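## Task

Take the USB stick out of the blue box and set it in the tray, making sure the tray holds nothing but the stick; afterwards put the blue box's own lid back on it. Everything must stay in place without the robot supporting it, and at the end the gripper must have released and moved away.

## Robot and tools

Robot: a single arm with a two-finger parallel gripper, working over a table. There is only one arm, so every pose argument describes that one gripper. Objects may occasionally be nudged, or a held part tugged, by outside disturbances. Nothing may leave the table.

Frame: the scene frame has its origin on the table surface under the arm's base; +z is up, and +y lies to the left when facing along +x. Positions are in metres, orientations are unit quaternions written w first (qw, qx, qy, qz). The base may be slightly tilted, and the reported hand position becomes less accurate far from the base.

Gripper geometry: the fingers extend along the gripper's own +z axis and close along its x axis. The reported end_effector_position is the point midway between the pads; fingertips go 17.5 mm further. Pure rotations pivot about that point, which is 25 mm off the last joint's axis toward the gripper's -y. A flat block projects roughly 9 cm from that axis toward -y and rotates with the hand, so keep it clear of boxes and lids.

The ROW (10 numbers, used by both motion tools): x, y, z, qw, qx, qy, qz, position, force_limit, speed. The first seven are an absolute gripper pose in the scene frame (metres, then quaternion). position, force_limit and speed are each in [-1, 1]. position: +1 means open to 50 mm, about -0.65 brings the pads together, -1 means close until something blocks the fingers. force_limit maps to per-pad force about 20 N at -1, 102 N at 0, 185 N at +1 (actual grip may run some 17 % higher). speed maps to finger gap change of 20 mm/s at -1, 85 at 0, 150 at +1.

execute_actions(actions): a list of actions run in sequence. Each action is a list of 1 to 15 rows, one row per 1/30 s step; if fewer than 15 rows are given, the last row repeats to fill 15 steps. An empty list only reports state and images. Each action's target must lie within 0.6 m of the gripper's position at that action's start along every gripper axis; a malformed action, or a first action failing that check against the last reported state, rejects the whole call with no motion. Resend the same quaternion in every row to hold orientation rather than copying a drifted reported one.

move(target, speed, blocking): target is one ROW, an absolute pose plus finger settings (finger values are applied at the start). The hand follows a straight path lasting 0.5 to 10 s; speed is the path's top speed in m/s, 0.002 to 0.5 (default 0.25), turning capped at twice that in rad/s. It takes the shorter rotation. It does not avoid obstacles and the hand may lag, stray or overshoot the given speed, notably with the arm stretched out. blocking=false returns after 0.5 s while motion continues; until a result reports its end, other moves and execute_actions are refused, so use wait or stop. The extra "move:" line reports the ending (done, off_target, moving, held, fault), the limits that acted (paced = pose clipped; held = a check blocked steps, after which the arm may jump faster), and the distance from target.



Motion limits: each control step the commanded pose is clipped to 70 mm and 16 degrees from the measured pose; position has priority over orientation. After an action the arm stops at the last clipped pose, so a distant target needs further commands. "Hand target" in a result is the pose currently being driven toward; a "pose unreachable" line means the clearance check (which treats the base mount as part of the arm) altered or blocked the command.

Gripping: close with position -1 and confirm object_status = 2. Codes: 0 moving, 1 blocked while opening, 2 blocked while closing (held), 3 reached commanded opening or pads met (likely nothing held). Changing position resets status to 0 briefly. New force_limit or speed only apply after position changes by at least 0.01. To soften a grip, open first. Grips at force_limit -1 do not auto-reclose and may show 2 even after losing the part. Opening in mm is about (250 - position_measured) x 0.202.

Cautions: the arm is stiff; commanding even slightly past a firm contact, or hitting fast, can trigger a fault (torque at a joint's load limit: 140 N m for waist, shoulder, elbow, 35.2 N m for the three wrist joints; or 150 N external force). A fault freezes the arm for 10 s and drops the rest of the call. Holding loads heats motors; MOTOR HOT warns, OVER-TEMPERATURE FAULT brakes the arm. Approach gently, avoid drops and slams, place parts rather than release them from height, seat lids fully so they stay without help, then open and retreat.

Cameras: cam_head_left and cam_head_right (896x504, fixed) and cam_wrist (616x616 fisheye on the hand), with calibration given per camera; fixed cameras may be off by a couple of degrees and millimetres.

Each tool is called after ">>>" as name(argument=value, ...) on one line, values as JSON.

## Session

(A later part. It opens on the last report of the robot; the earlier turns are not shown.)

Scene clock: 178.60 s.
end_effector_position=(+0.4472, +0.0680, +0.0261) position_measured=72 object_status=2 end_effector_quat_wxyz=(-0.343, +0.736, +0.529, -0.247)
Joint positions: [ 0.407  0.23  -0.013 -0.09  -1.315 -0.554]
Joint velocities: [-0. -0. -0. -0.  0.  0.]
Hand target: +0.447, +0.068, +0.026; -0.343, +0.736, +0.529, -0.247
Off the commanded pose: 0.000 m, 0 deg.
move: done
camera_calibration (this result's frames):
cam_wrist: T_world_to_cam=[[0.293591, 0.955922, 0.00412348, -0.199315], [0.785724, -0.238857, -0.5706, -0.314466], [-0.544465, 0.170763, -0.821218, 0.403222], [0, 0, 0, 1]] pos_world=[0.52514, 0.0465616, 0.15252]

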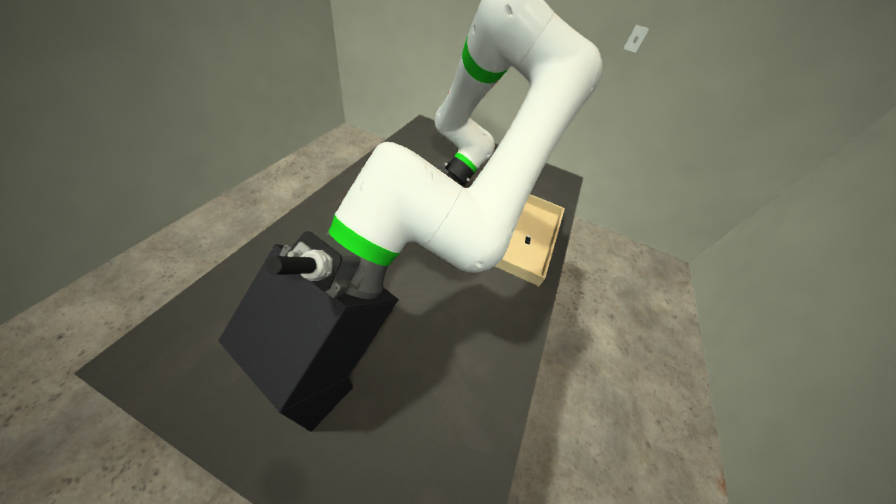

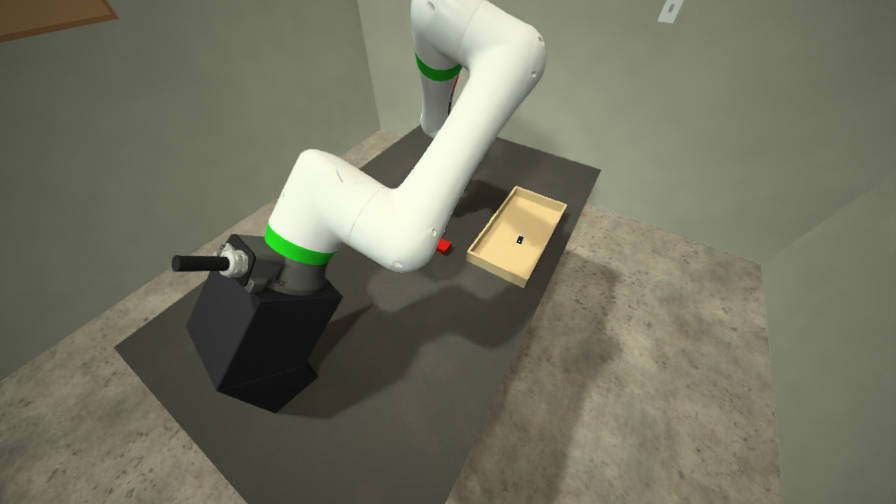

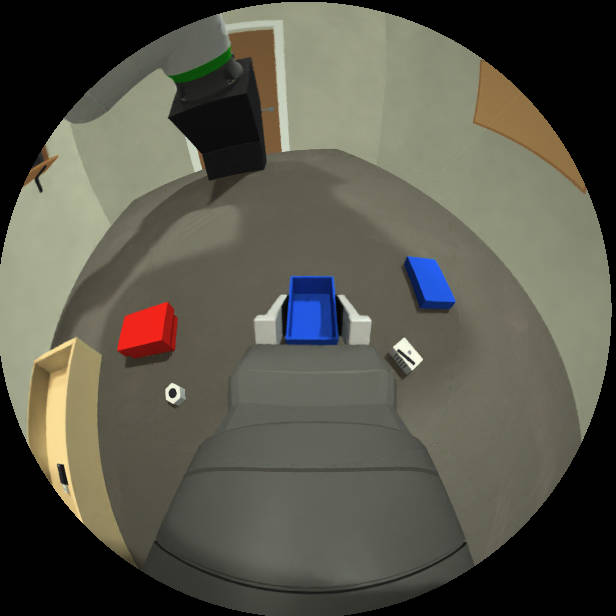

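>>> move(target=[0.4472, 0.0679, 0.0255, -0.3430, 0.7356, 0.5295, -0.2469, 1, -0.2, 0], speed=0.05)

>>> move(target=[0.4417, 0.0697, 0.09, 0, 0.8116, 0.5842, 0, 1, -0.3, 0], speed=0.15)

Scene clock: 183.30 s.
end_effector_position=(+0.4472, +0.0679, +0.0255) position_measured=3 object_status=3 end_effector_quat_wxyz=(-0.343, +0.736, +0.529, -0.247)
Joint positions: [ 0.406  0.231 -0.012 -0.09  -1.314 -0.553]
Joint velocities: [ 0.    -0.    -0.     0.001  0.    -0.   ]
Hand target: +0.447, +0.068, +0.026; -0.343, +0.736, +0.529, -0.247
Off the commanded pose: 0.000 m, 0 deg.
move: done
camera_calibration (this result's frames):
cam_wrist: T_world_to_cam=[[0.293573, 0.955928, 0.00408944, -0.199241], [0.785709, -0.238856, -0.570622, -0.314848], [-0.544496, 0.170732, -0.821203, 0.402783], [0, 0, 0, 1]] pos_world=[0.525185, 0.0464885, 0.151923]

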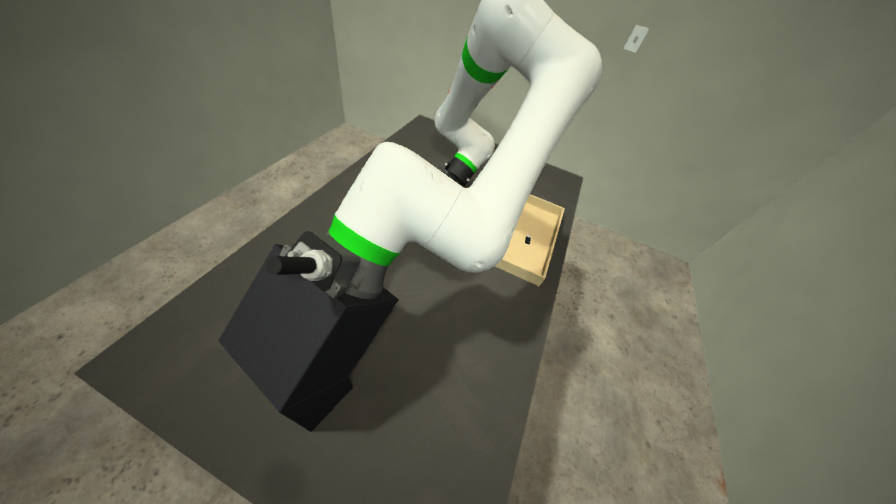

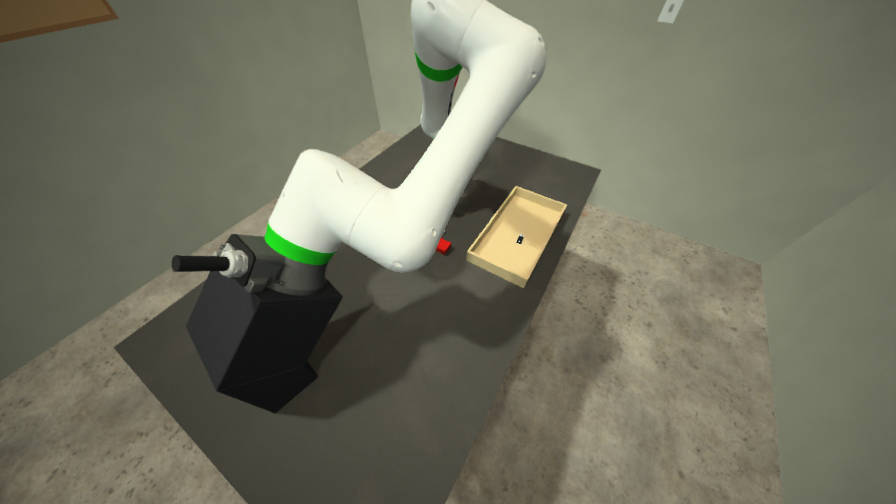

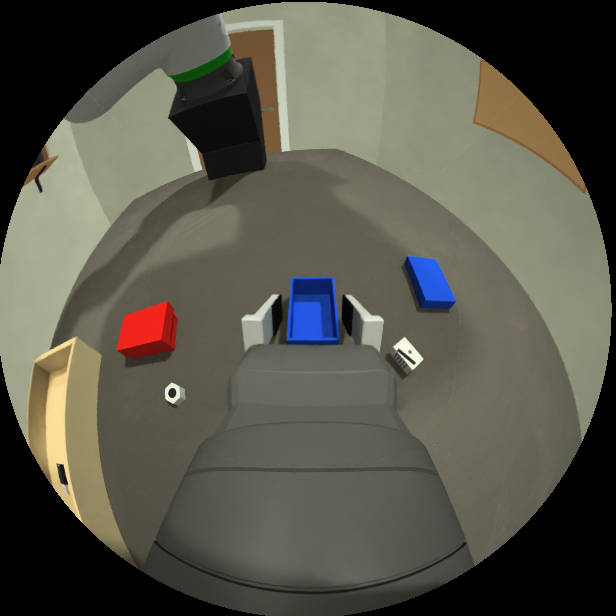

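Scene clock: 186.57 s.
end_effector_position=(+0.4414, +0.0698, +0.0898) position_measured=3 object_status=3 end_effector_quat_wxyz=(-0.000, +0.811, +0.585, +0.000)
Joint positions: [ 0.842 -0.459 -1.022  1.069 -0.755 -1.772]
Joint velocities: [ 0.    -0.001 -0.001  0.001  0.001 -0.   ]
Hand target: +0.441, +0.070, +0.090; -0.000, +0.811, +0.585, +0.000
Off the commanded pose: 0.000 m, 0 deg.
move: done
camera_calibration (this result's frames):
cam_wrist: T_world_to_cam=[[0.297635, 0.954547, -0.0159331, -0.199456], [0.92271, -0.283345, 0.261384, -0.405255], [0.244989, -0.0924986, -0.965103, 0.134915], [0, 0, 0, 1]] pos_world=[0.400245, 0.0880427, 0.232956]

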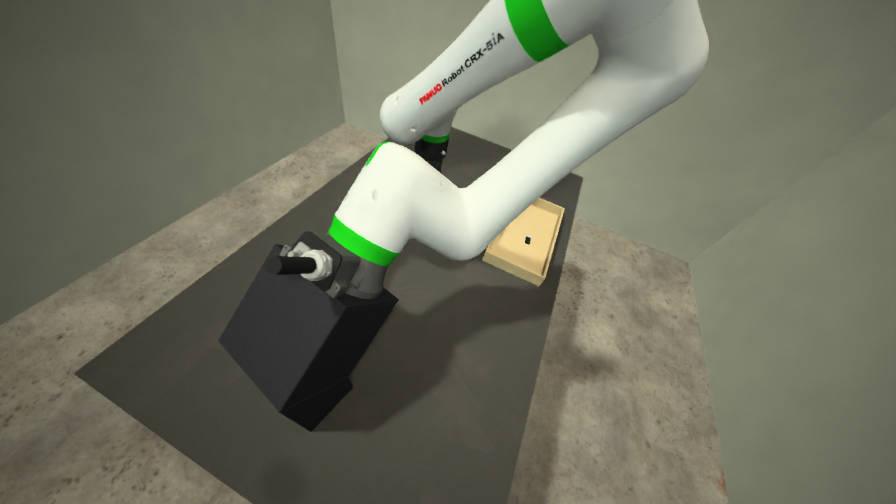

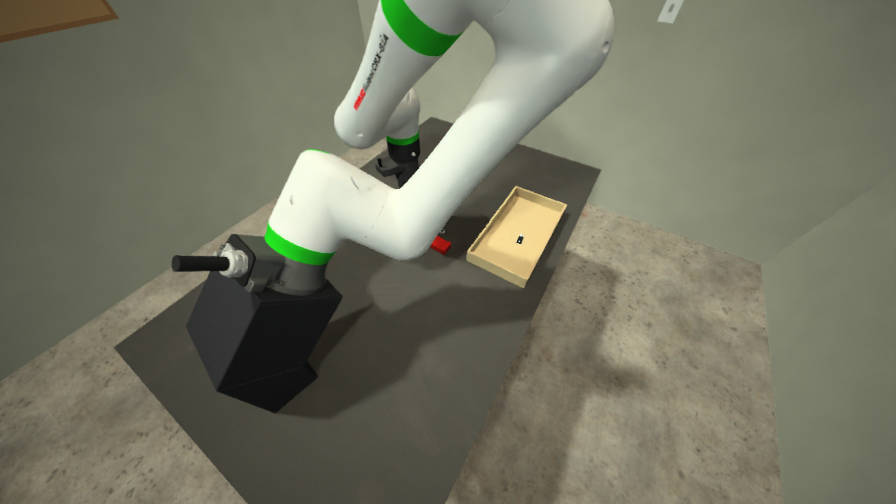

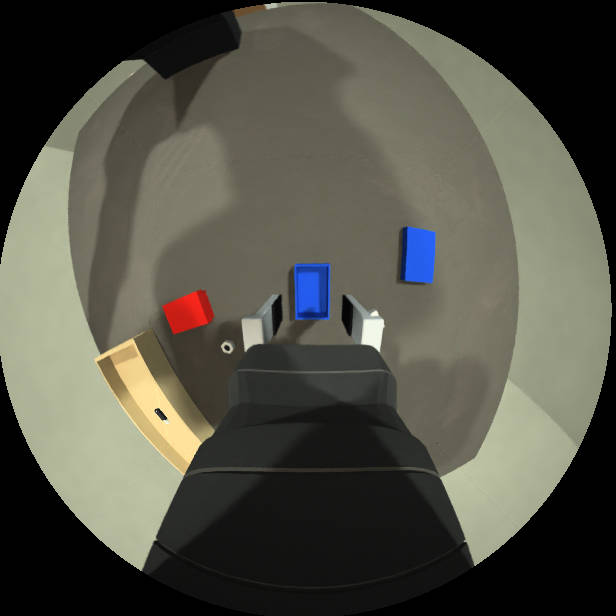

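>>> zoom_image(camera="cam_wrist", region=[250, 235, 370, 345])

Region (250, 235, 370, 345) of cam_wrist's 616x616 image, scaled by 4.200, with more detail than that image has; it fills the top 462 rows of this view, and the rest is white.

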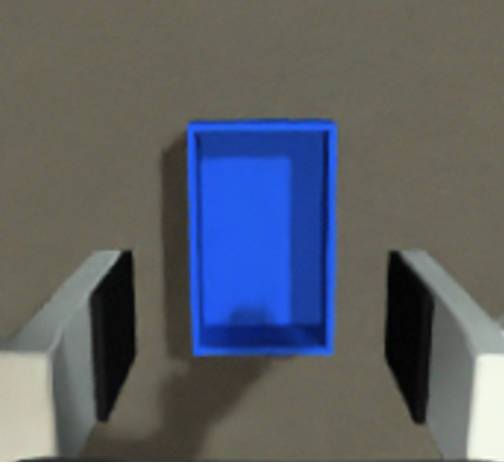

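>>> move(target=[0.44, 0.21, 0.09, 0, 0.8116, 0.5842, 0, 1, -0.3, 0], speed=0.2)

>>> zoom_image(camera="cam_wrist", region=[250, 235, 370, 345])

Scene clock: 193.57 s.
end_effector_position=(+0.4398, +0.2097, +0.0903) position_measured=3 object_status=3 end_effector_quat_wxyz=(+0.000, +0.811, +0.584, +0.000)
Joint positions: [ 1.108 -0.156 -0.873  1.13  -0.878 -2.094]
Joint velocities: [ 0.001  0.001  0.001  0.     0.    -0.001]
Hand target: +0.440, +0.210, +0.090; +0.000, +0.812, +0.584, -0.000
Off the commanded pose: 0.000 m, 0 deg.
move: done
camera_calibration (this result's frames):
cam_wrist: T_world_to_cam=[[0.29866, 0.954212, -0.0168026, -0.332874], [0.922222, -0.284028, 0.262362, -0.363951], [0.245577, -0.0938528, -0.964823, 0.148763], [0, 0, 0, 1]] pos_world=[0.398527, 0.228222, 0.233424]

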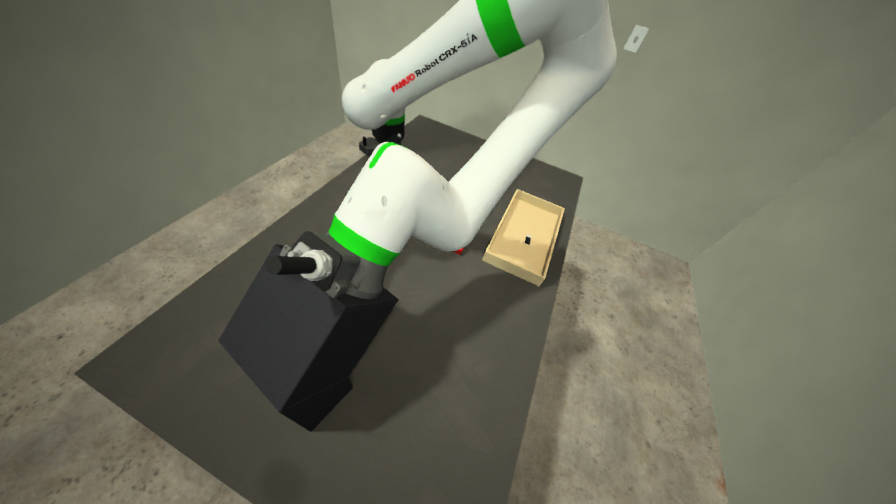

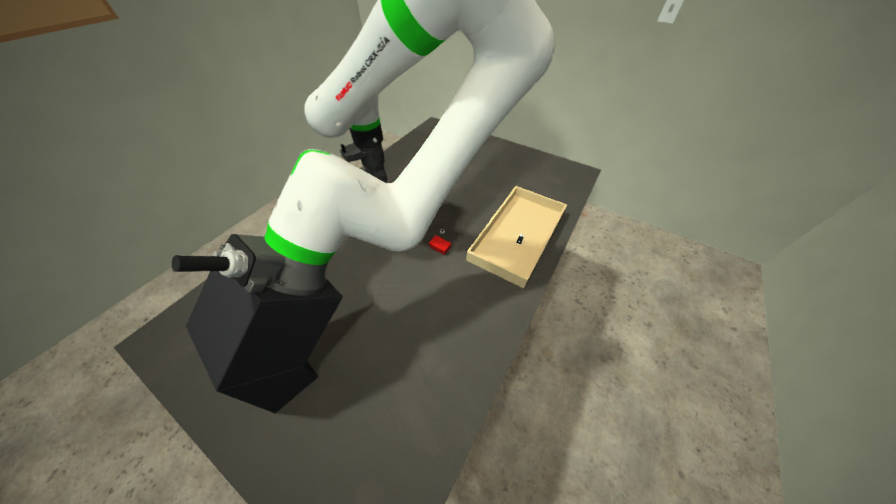

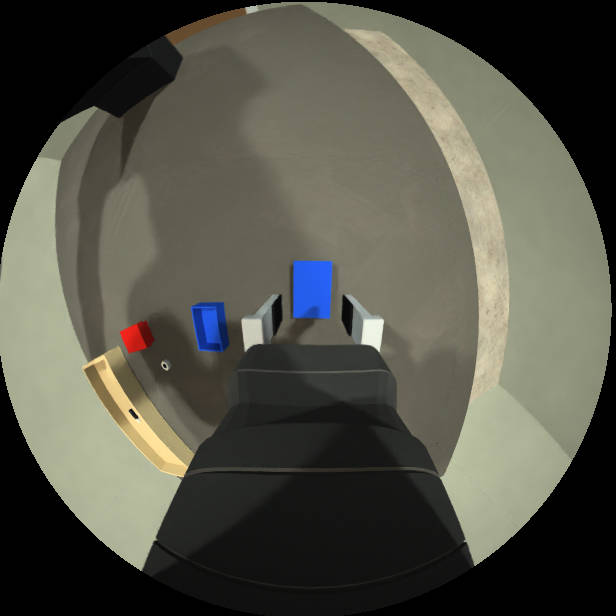

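Region (250, 235, 370, 345) of cam_wrist's 616x616 image, scaled by 4.200, with more detail than that image has; it fills the top 462 rows of this view, and the rest is white.

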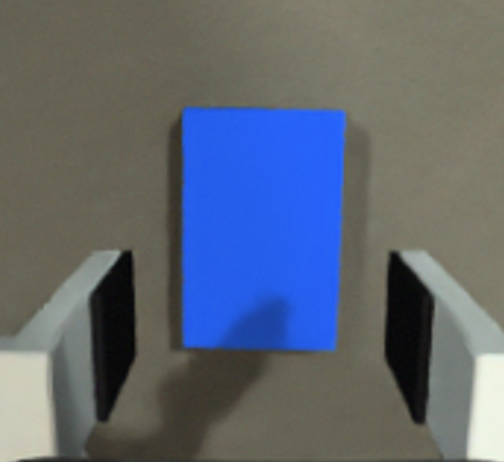

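>>> move(target=[0.4398, 0.2097, 0.021, 0, 0.8116, 0.5842, 0, 1, -0.3, 0], speed=0.1)

>>> move(target=[0.4398, 0.2097, 0.021, 0, 0.8116, 0.5842, 0, -1, -0.3, 0], speed=0.05)

Scene clock: 232.47 s.
end_effector_position=(+0.4396, +0.2099, +0.0212) position_measured=3 object_status=3 end_effector_quat_wxyz=(-0.000, +0.812, +0.584, -0.000)
Joint positions: [ 0.892 -0.014 -0.88   1.378 -0.687 -2.227]
Joint velocities: [-0.     0.     0.     0.     0.001 -0.001]
Hand target: +0.439, +0.210, +0.021; -0.000, +0.812, +0.584, -0.000
Off the commanded pose: 0.000 m, 0 deg.
move: done
camera_calibration (this result's frames):
cam_wrist: T_world_to_cam=[[0.299444, 0.953973, -0.0163783, -0.334466], [0.922206, -0.284985, 0.261381, -0.345422], [0.244683, -0.093373, -0.965097, 0.0824493], [0, 0, 0, 1]] pos_world=[0.39853, 0.22833, 0.16438]

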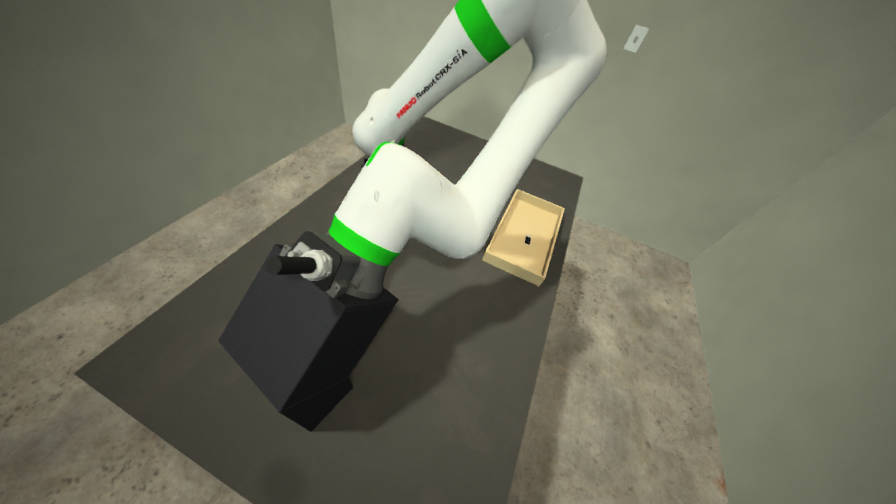

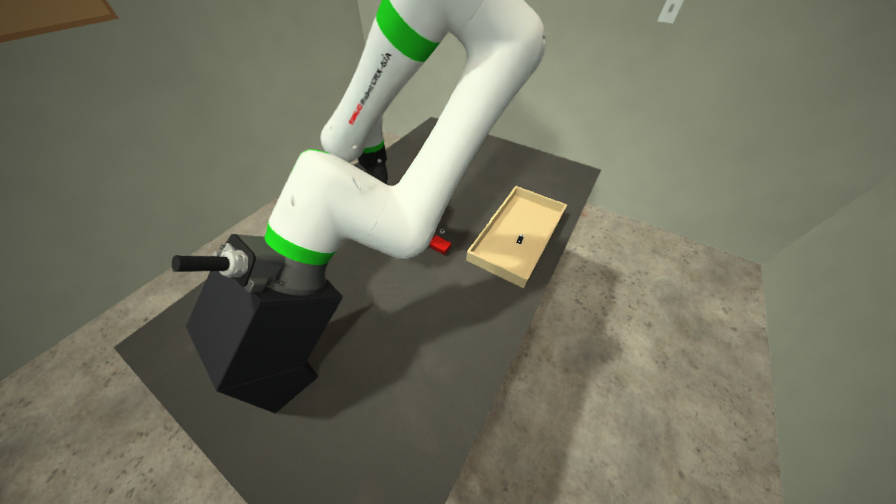

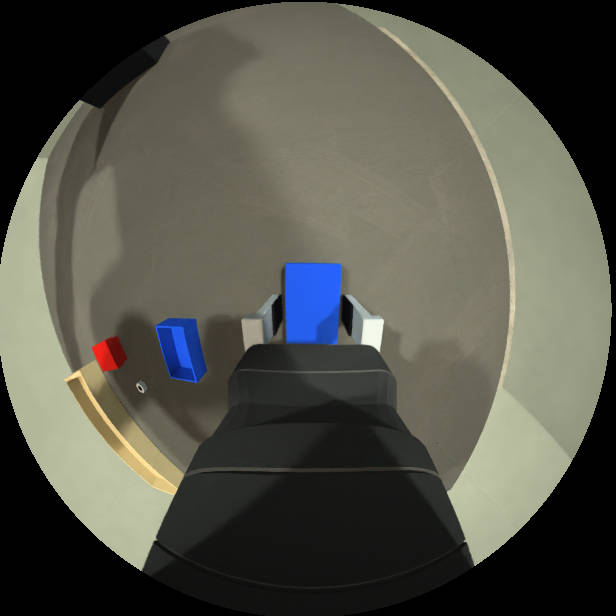

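Scene clock: 233.17 s.
end_effector_position=(+0.4398, +0.2097, +0.0210) position_measured=51 object_status=2 end_effector_quat_wxyz=(-0.000, +0.812, +0.584, +0.000)
Joint positions: [ 0.891 -0.014 -0.88   1.38  -0.686 -2.228]
Joint velocities: [-0.002 -0.    -0.    -0.    -0.    -0.001]
Hand target: +0.440, +0.210, +0.021; -0.000, +0.812, +0.584, -0.000
Off the commanded pose: 0.000 m, 0 deg.
move: done
camera_calibration (this result's frames):
cam_wrist: T_world_to_cam=[[0.299106, 0.954077, -0.016496, -0.334244], [0.922138, -0.284561, 0.262082, -0.345688], [0.245353, -0.093602, -0.964905, 0.0819353], [0, 0, 0, 1]] pos_world=[0.398643, 0.228194, 0.164145]

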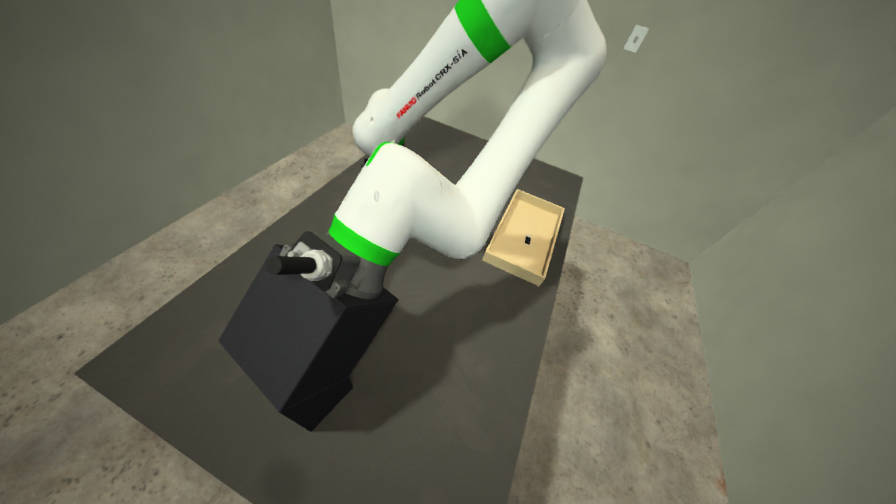

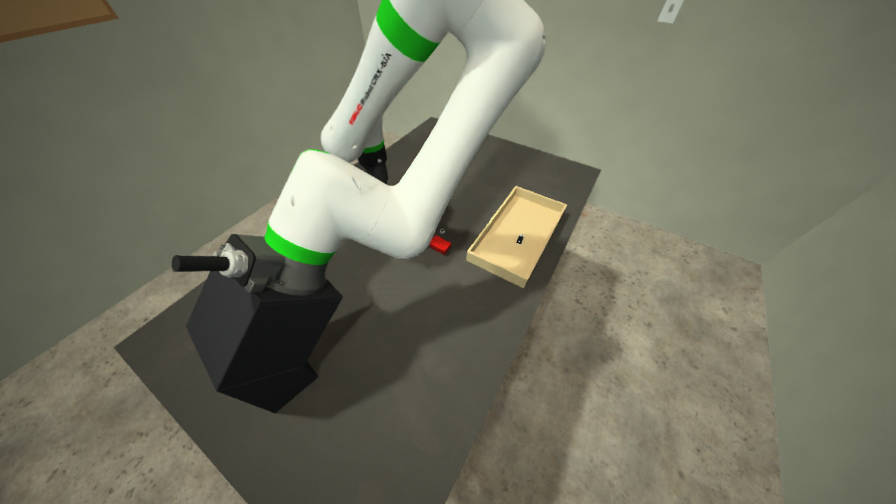

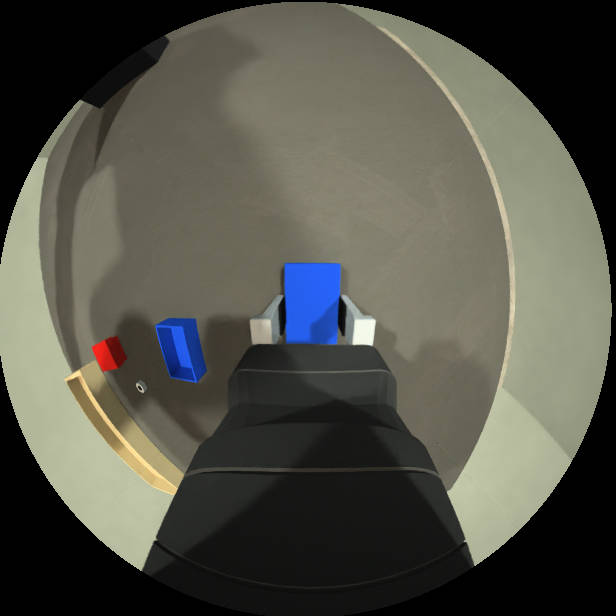

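>>> move(target=[0.4402, 0.19, 0.065, 0, 0.8116, 0.5842, 0, -1, -0.3, 0], speed=0.12)

>>> move(target=[0.4424, 0.0695, 0.06, 0, 0.8116, 0.5842, 0, -1, -0.3, 0], speed=0.15)

>>> zoom_image(camera="cam_wrist", region=[250, 235, 370, 345])

Scene clock: 239.47 s.
end_effector_position=(+0.4402, +0.1899, +0.0648) position_measured=51 object_status=2 end_effector_quat_wxyz=(+0.000, +0.811, +0.584, +0.000)
Joint positions: [ 0.995 -0.148 -0.909  1.213 -0.785 -2.104]
Joint velocities: [-0.001 -0.002  0.003 -0.001  0.     0.001]
Hand target: +0.440, +0.190, +0.065; +0.000, +0.812, +0.584, +0.000
Off the commanded pose: 0.000 m, 0 deg.
move: done
camera_calibration (this result's frames):
cam_wrist: T_world_to_cam=[[0.298727, 0.954191, -0.0167881, -0.314516], [0.922205, -0.284097, 0.262349, -0.363293], [0.245561, -0.0938527, -0.964827, 0.122155], [0, 0, 0, 1]] pos_world=[0.398988, 0.208363, 0.207887]

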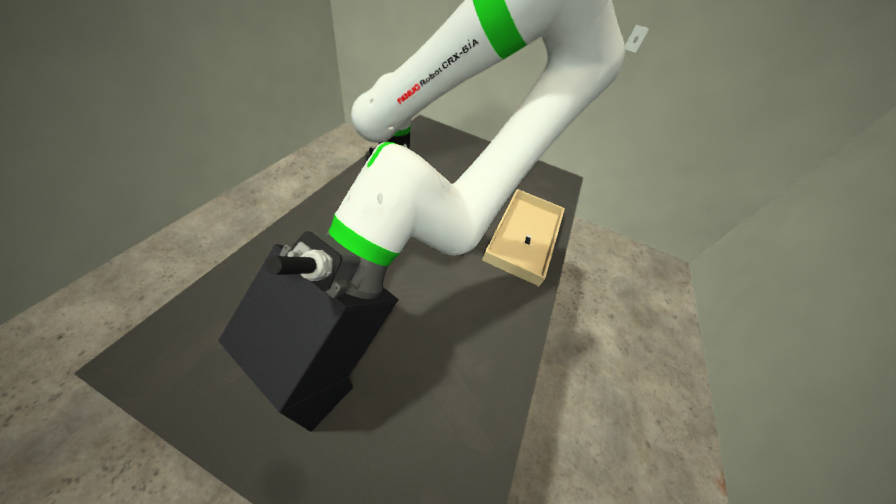

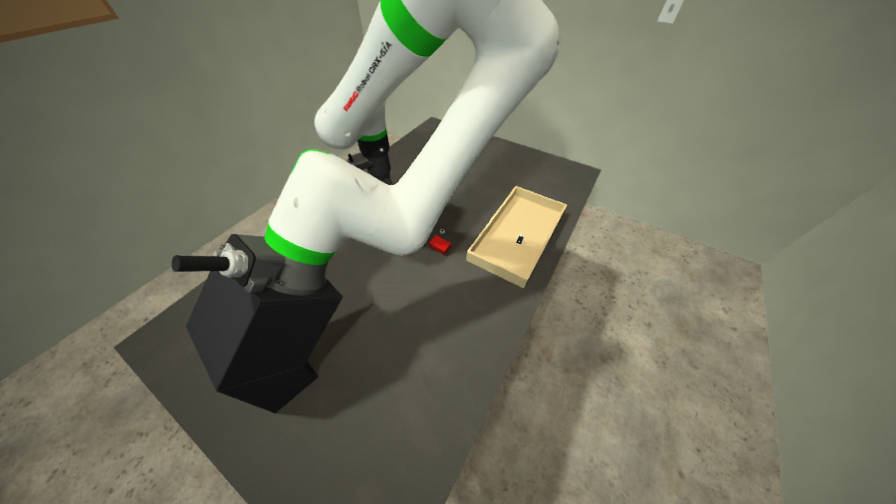

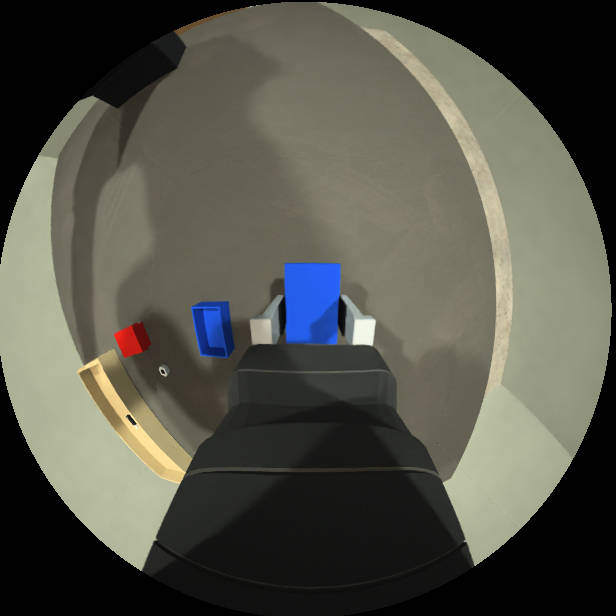

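Scene clock: 240.63 s.
end_effector_position=(+0.4423, +0.0698, +0.0597) position_measured=51 object_status=2 end_effector_quat_wxyz=(-0.000, +0.812, +0.584, -0.000)
Joint positions: [ 0.717 -0.374 -1.03   1.19  -0.623 -1.838]
Joint velocities: [-0.002 -0.     0.002  0.     0.     0.001]
Hand target: +0.443, +0.070, +0.060; -0.000, +0.812, +0.584, +0.000
Off the commanded pose: 0.000 m, 0 deg.
move: done
camera_calibration (this result's frames):
cam_wrist: T_world_to_cam=[[0.299227, 0.954042, -0.0163103, -0.200913], [0.922251, -0.284787, 0.261439, -0.397906], [0.244779, -0.093272, -0.965082, 0.105839], [0, 0, 0, 1]] pos_world=[0.401181, 0.0882334, 0.202894]

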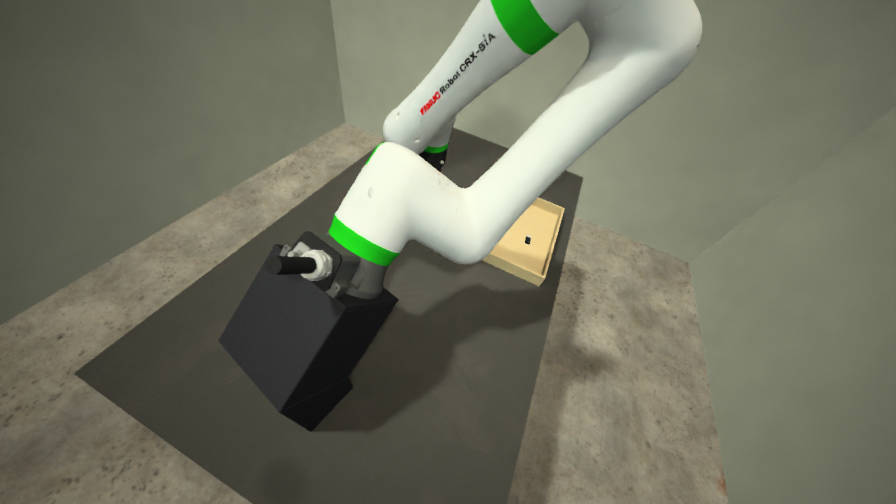

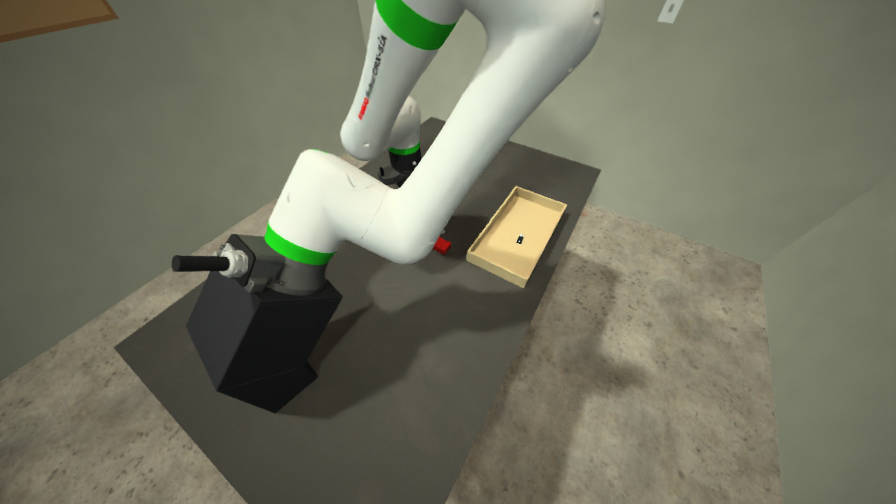

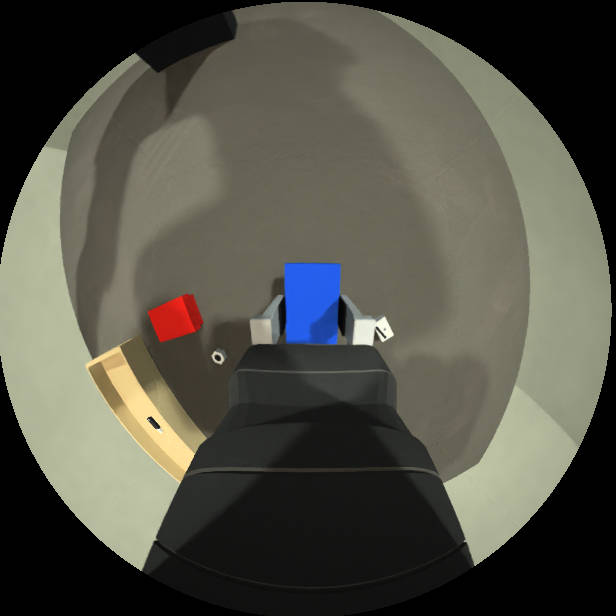

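Region (250, 235, 370, 345) of cam_wrist's 616x616 image, scaled by 4.200, with more detail than that image has; it fills the top 462 rows of this view, and the rest is white.

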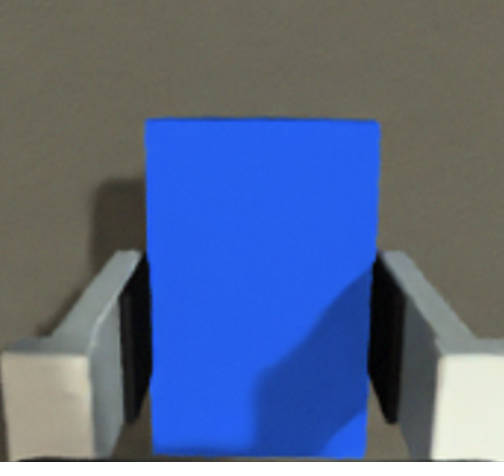

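>>> move(target=[0.4424, 0.0695, 0.040, 0, 0.8116, 0.5842, 0, -1, -0.3, 0], speed=0.04)

>>> move(target=[0.4424, 0.0695, 0.040, 0, 0.8116, 0.5842, 0, 1, -0.3, 0], speed=0.05)

>>> move(target=[0.4424, 0.0695, 0.09, 0, 0.8116, 0.5842, 0, 1, -0.3, 0], speed=0.12)

>>> zoom_image(camera="cam_wrist", region=[250, 235, 370, 345])

Scene clock: 248.17 s.
end_effector_position=(+0.4423, +0.0696, +0.0401) position_measured=51 object_status=2 end_effector_quat_wxyz=(-0.000, +0.812, +0.584, -0.000)
Joint positions: [ 0.63  -0.317 -1.033  1.298 -0.54  -1.901]
Joint velocities: [-0.001 -0.    -0.     0.002  0.001 -0.001]
Hand target: +0.442, +0.070, +0.040; -0.000, +0.812, +0.584, -0.000
Off the commanded pose: 0.000 m, 0 deg.
move: done
camera_calibration (this result's frames):
cam_wrist: T_world_to_cam=[[0.299226, 0.95404, -0.0164766, -0.200999], [0.922181, -0.284712, 0.261767, -0.39282], [0.245045, -0.0935218, -0.96499, 0.0867388], [0, 0, 0, 1]] pos_world=[0.40114, 0.0880324, 0.183218]

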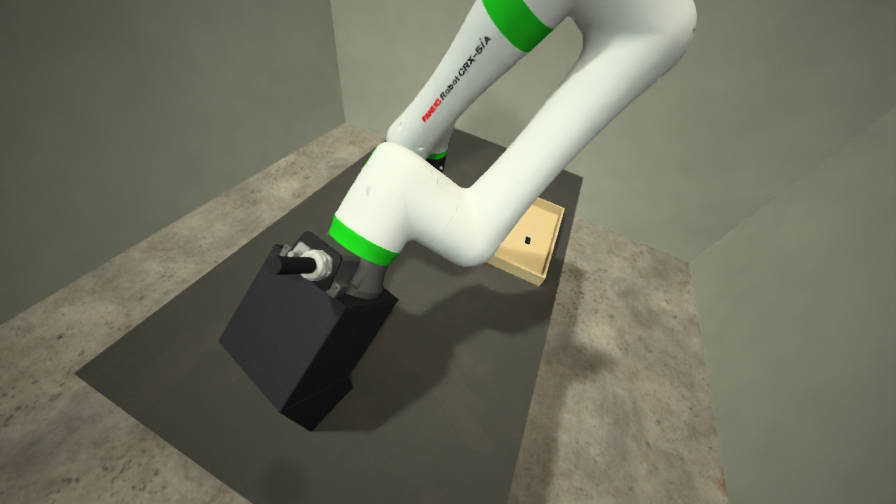

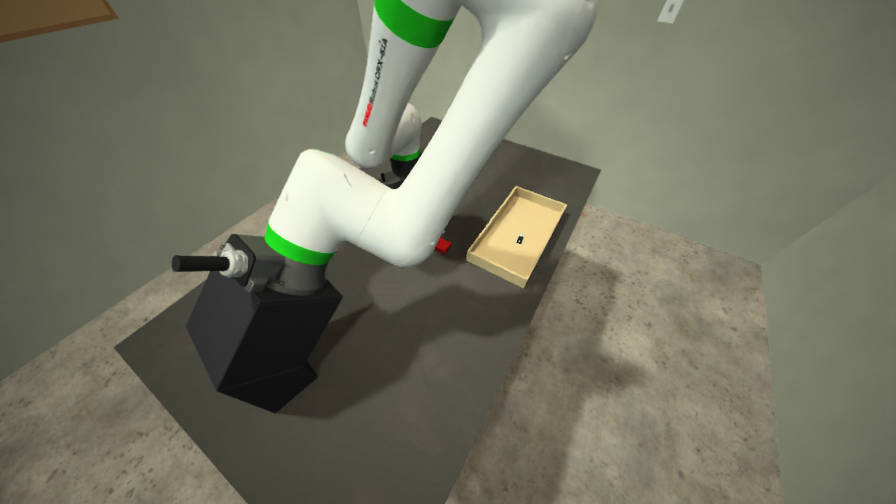

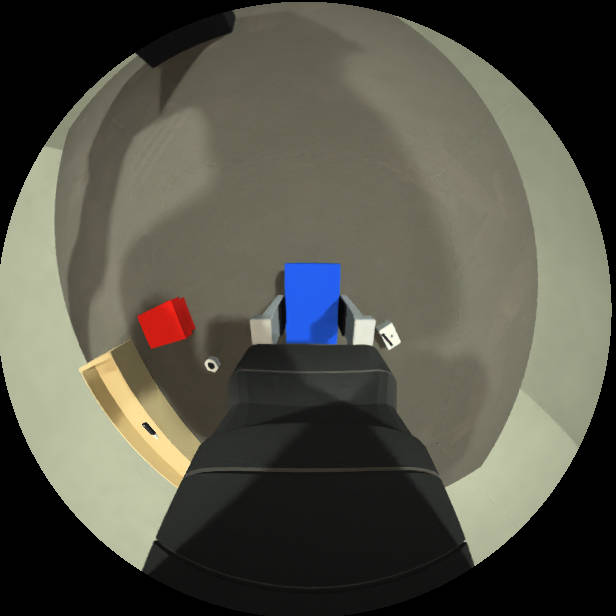

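Scene clock: 248.87 s.
end_effector_position=(+0.4424, +0.0695, +0.0400) position_measured=3 object_status=3 end_effector_quat_wxyz=(-0.000, +0.812, +0.584, -0.000)
Joint positions: [ 0.629 -0.317 -1.033  1.299 -0.54  -1.902]
Joint velocities: [ 0.001 -0.     0.     0.     0.    -0.001]
Hand target: +0.442, +0.070, +0.040; -0.000, +0.812, +0.584, -0.000
Off the commanded pose: 0.000 m, 0 deg.
move: done
camera_calibration (this result's frames):
cam_wrist: T_world_to_cam=[[0.299065, 0.954089, -0.0165905, -0.200874], [0.92217, -0.284503, 0.262033, -0.392925], [0.245283, -0.0936641, -0.964916, 0.0865332], [0, 0, 0, 1]] pos_world=[0.401193, 0.0879681, 0.183124]

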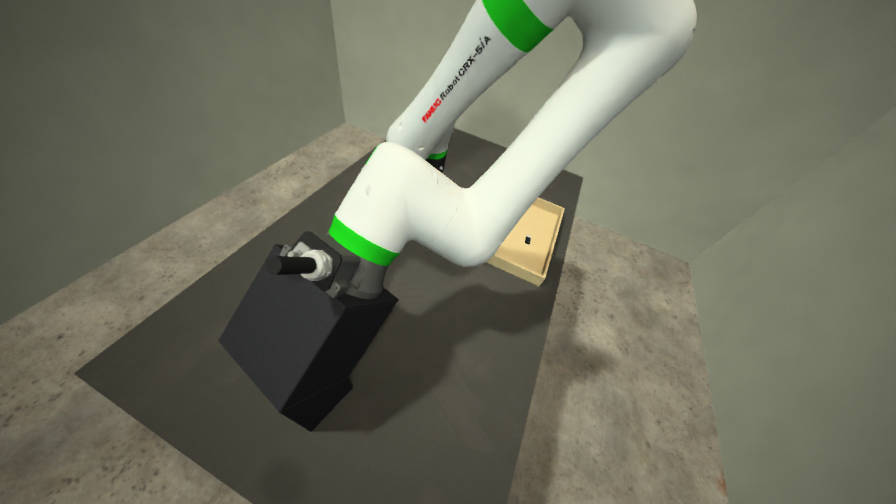

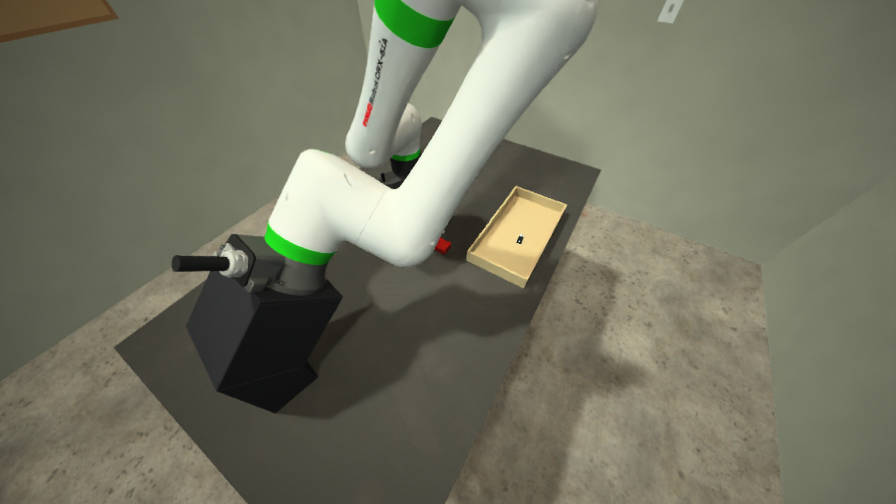

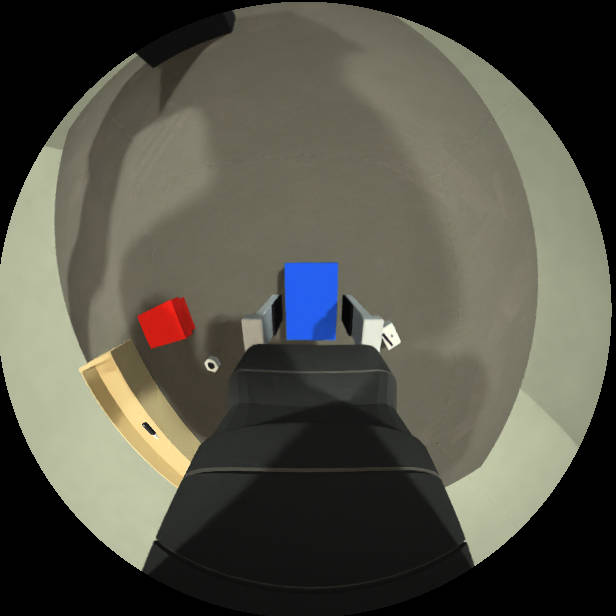

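Scene clock: 249.70 s.
end_effector_position=(+0.4427, +0.0693, +0.0898) position_measured=3 object_status=3 end_effector_quat_wxyz=(+0.000, +0.811, +0.584, +0.000)
Joint positions: [ 0.84  -0.458 -1.02   1.07  -0.755 -1.772]
Joint velocities: [-0.    -0.     0.     0.    -0.     0.001]
Hand target: +0.443, +0.069, +0.090; +0.000, +0.812, +0.584, +0.000
Off the commanded pose: 0.000 m, 0 deg.
move: done
camera_calibration (this result's frames):
cam_wrist: T_world_to_cam=[[0.298715, 0.954194, -0.0168373, -0.199793], [0.922121, -0.284039, 0.262709, -0.406351], [0.245892, -0.094001, -0.964728, 0.134268], [0, 0, 0, 1]] pos_world=[0.40137, 0.0878428, 0.23292]

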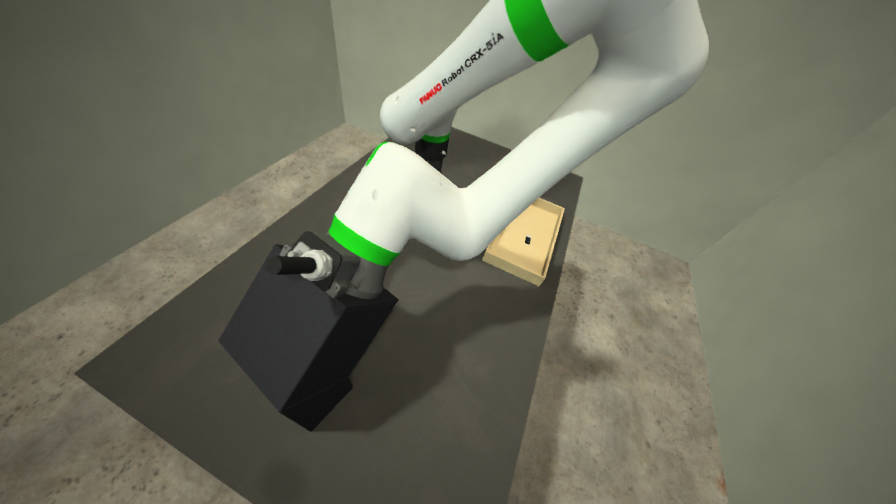

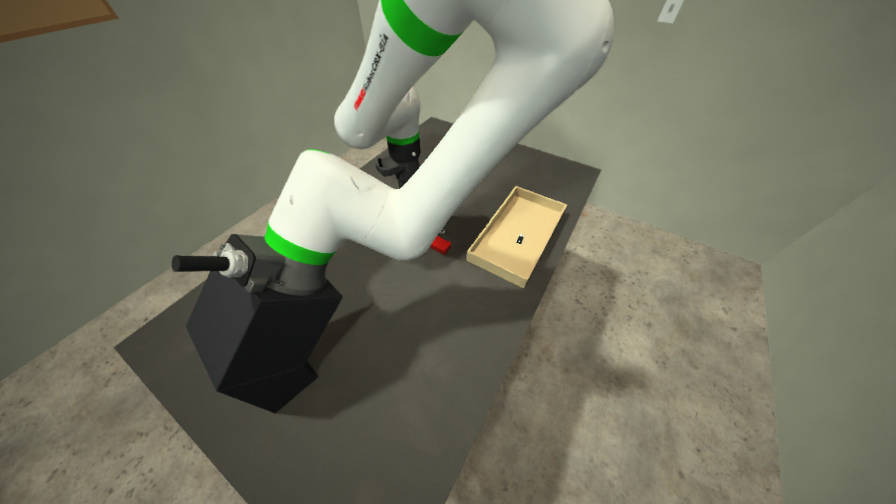

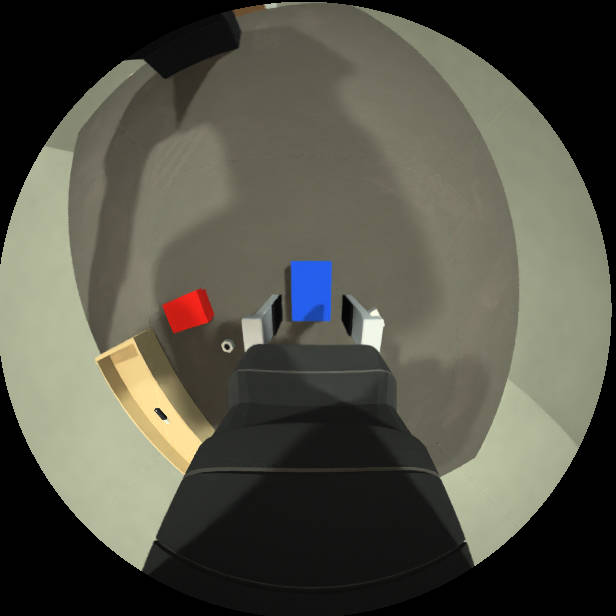

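Region (250, 235, 370, 345) of cam_wrist's 616x616 image, scaled by 4.200, with more detail than that image has; it fills the top 462 rows of this view, and the rest is white.

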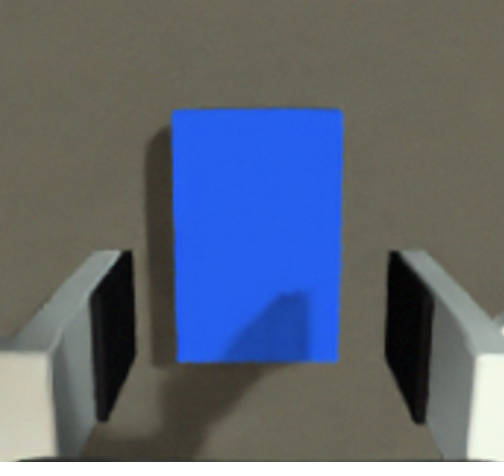

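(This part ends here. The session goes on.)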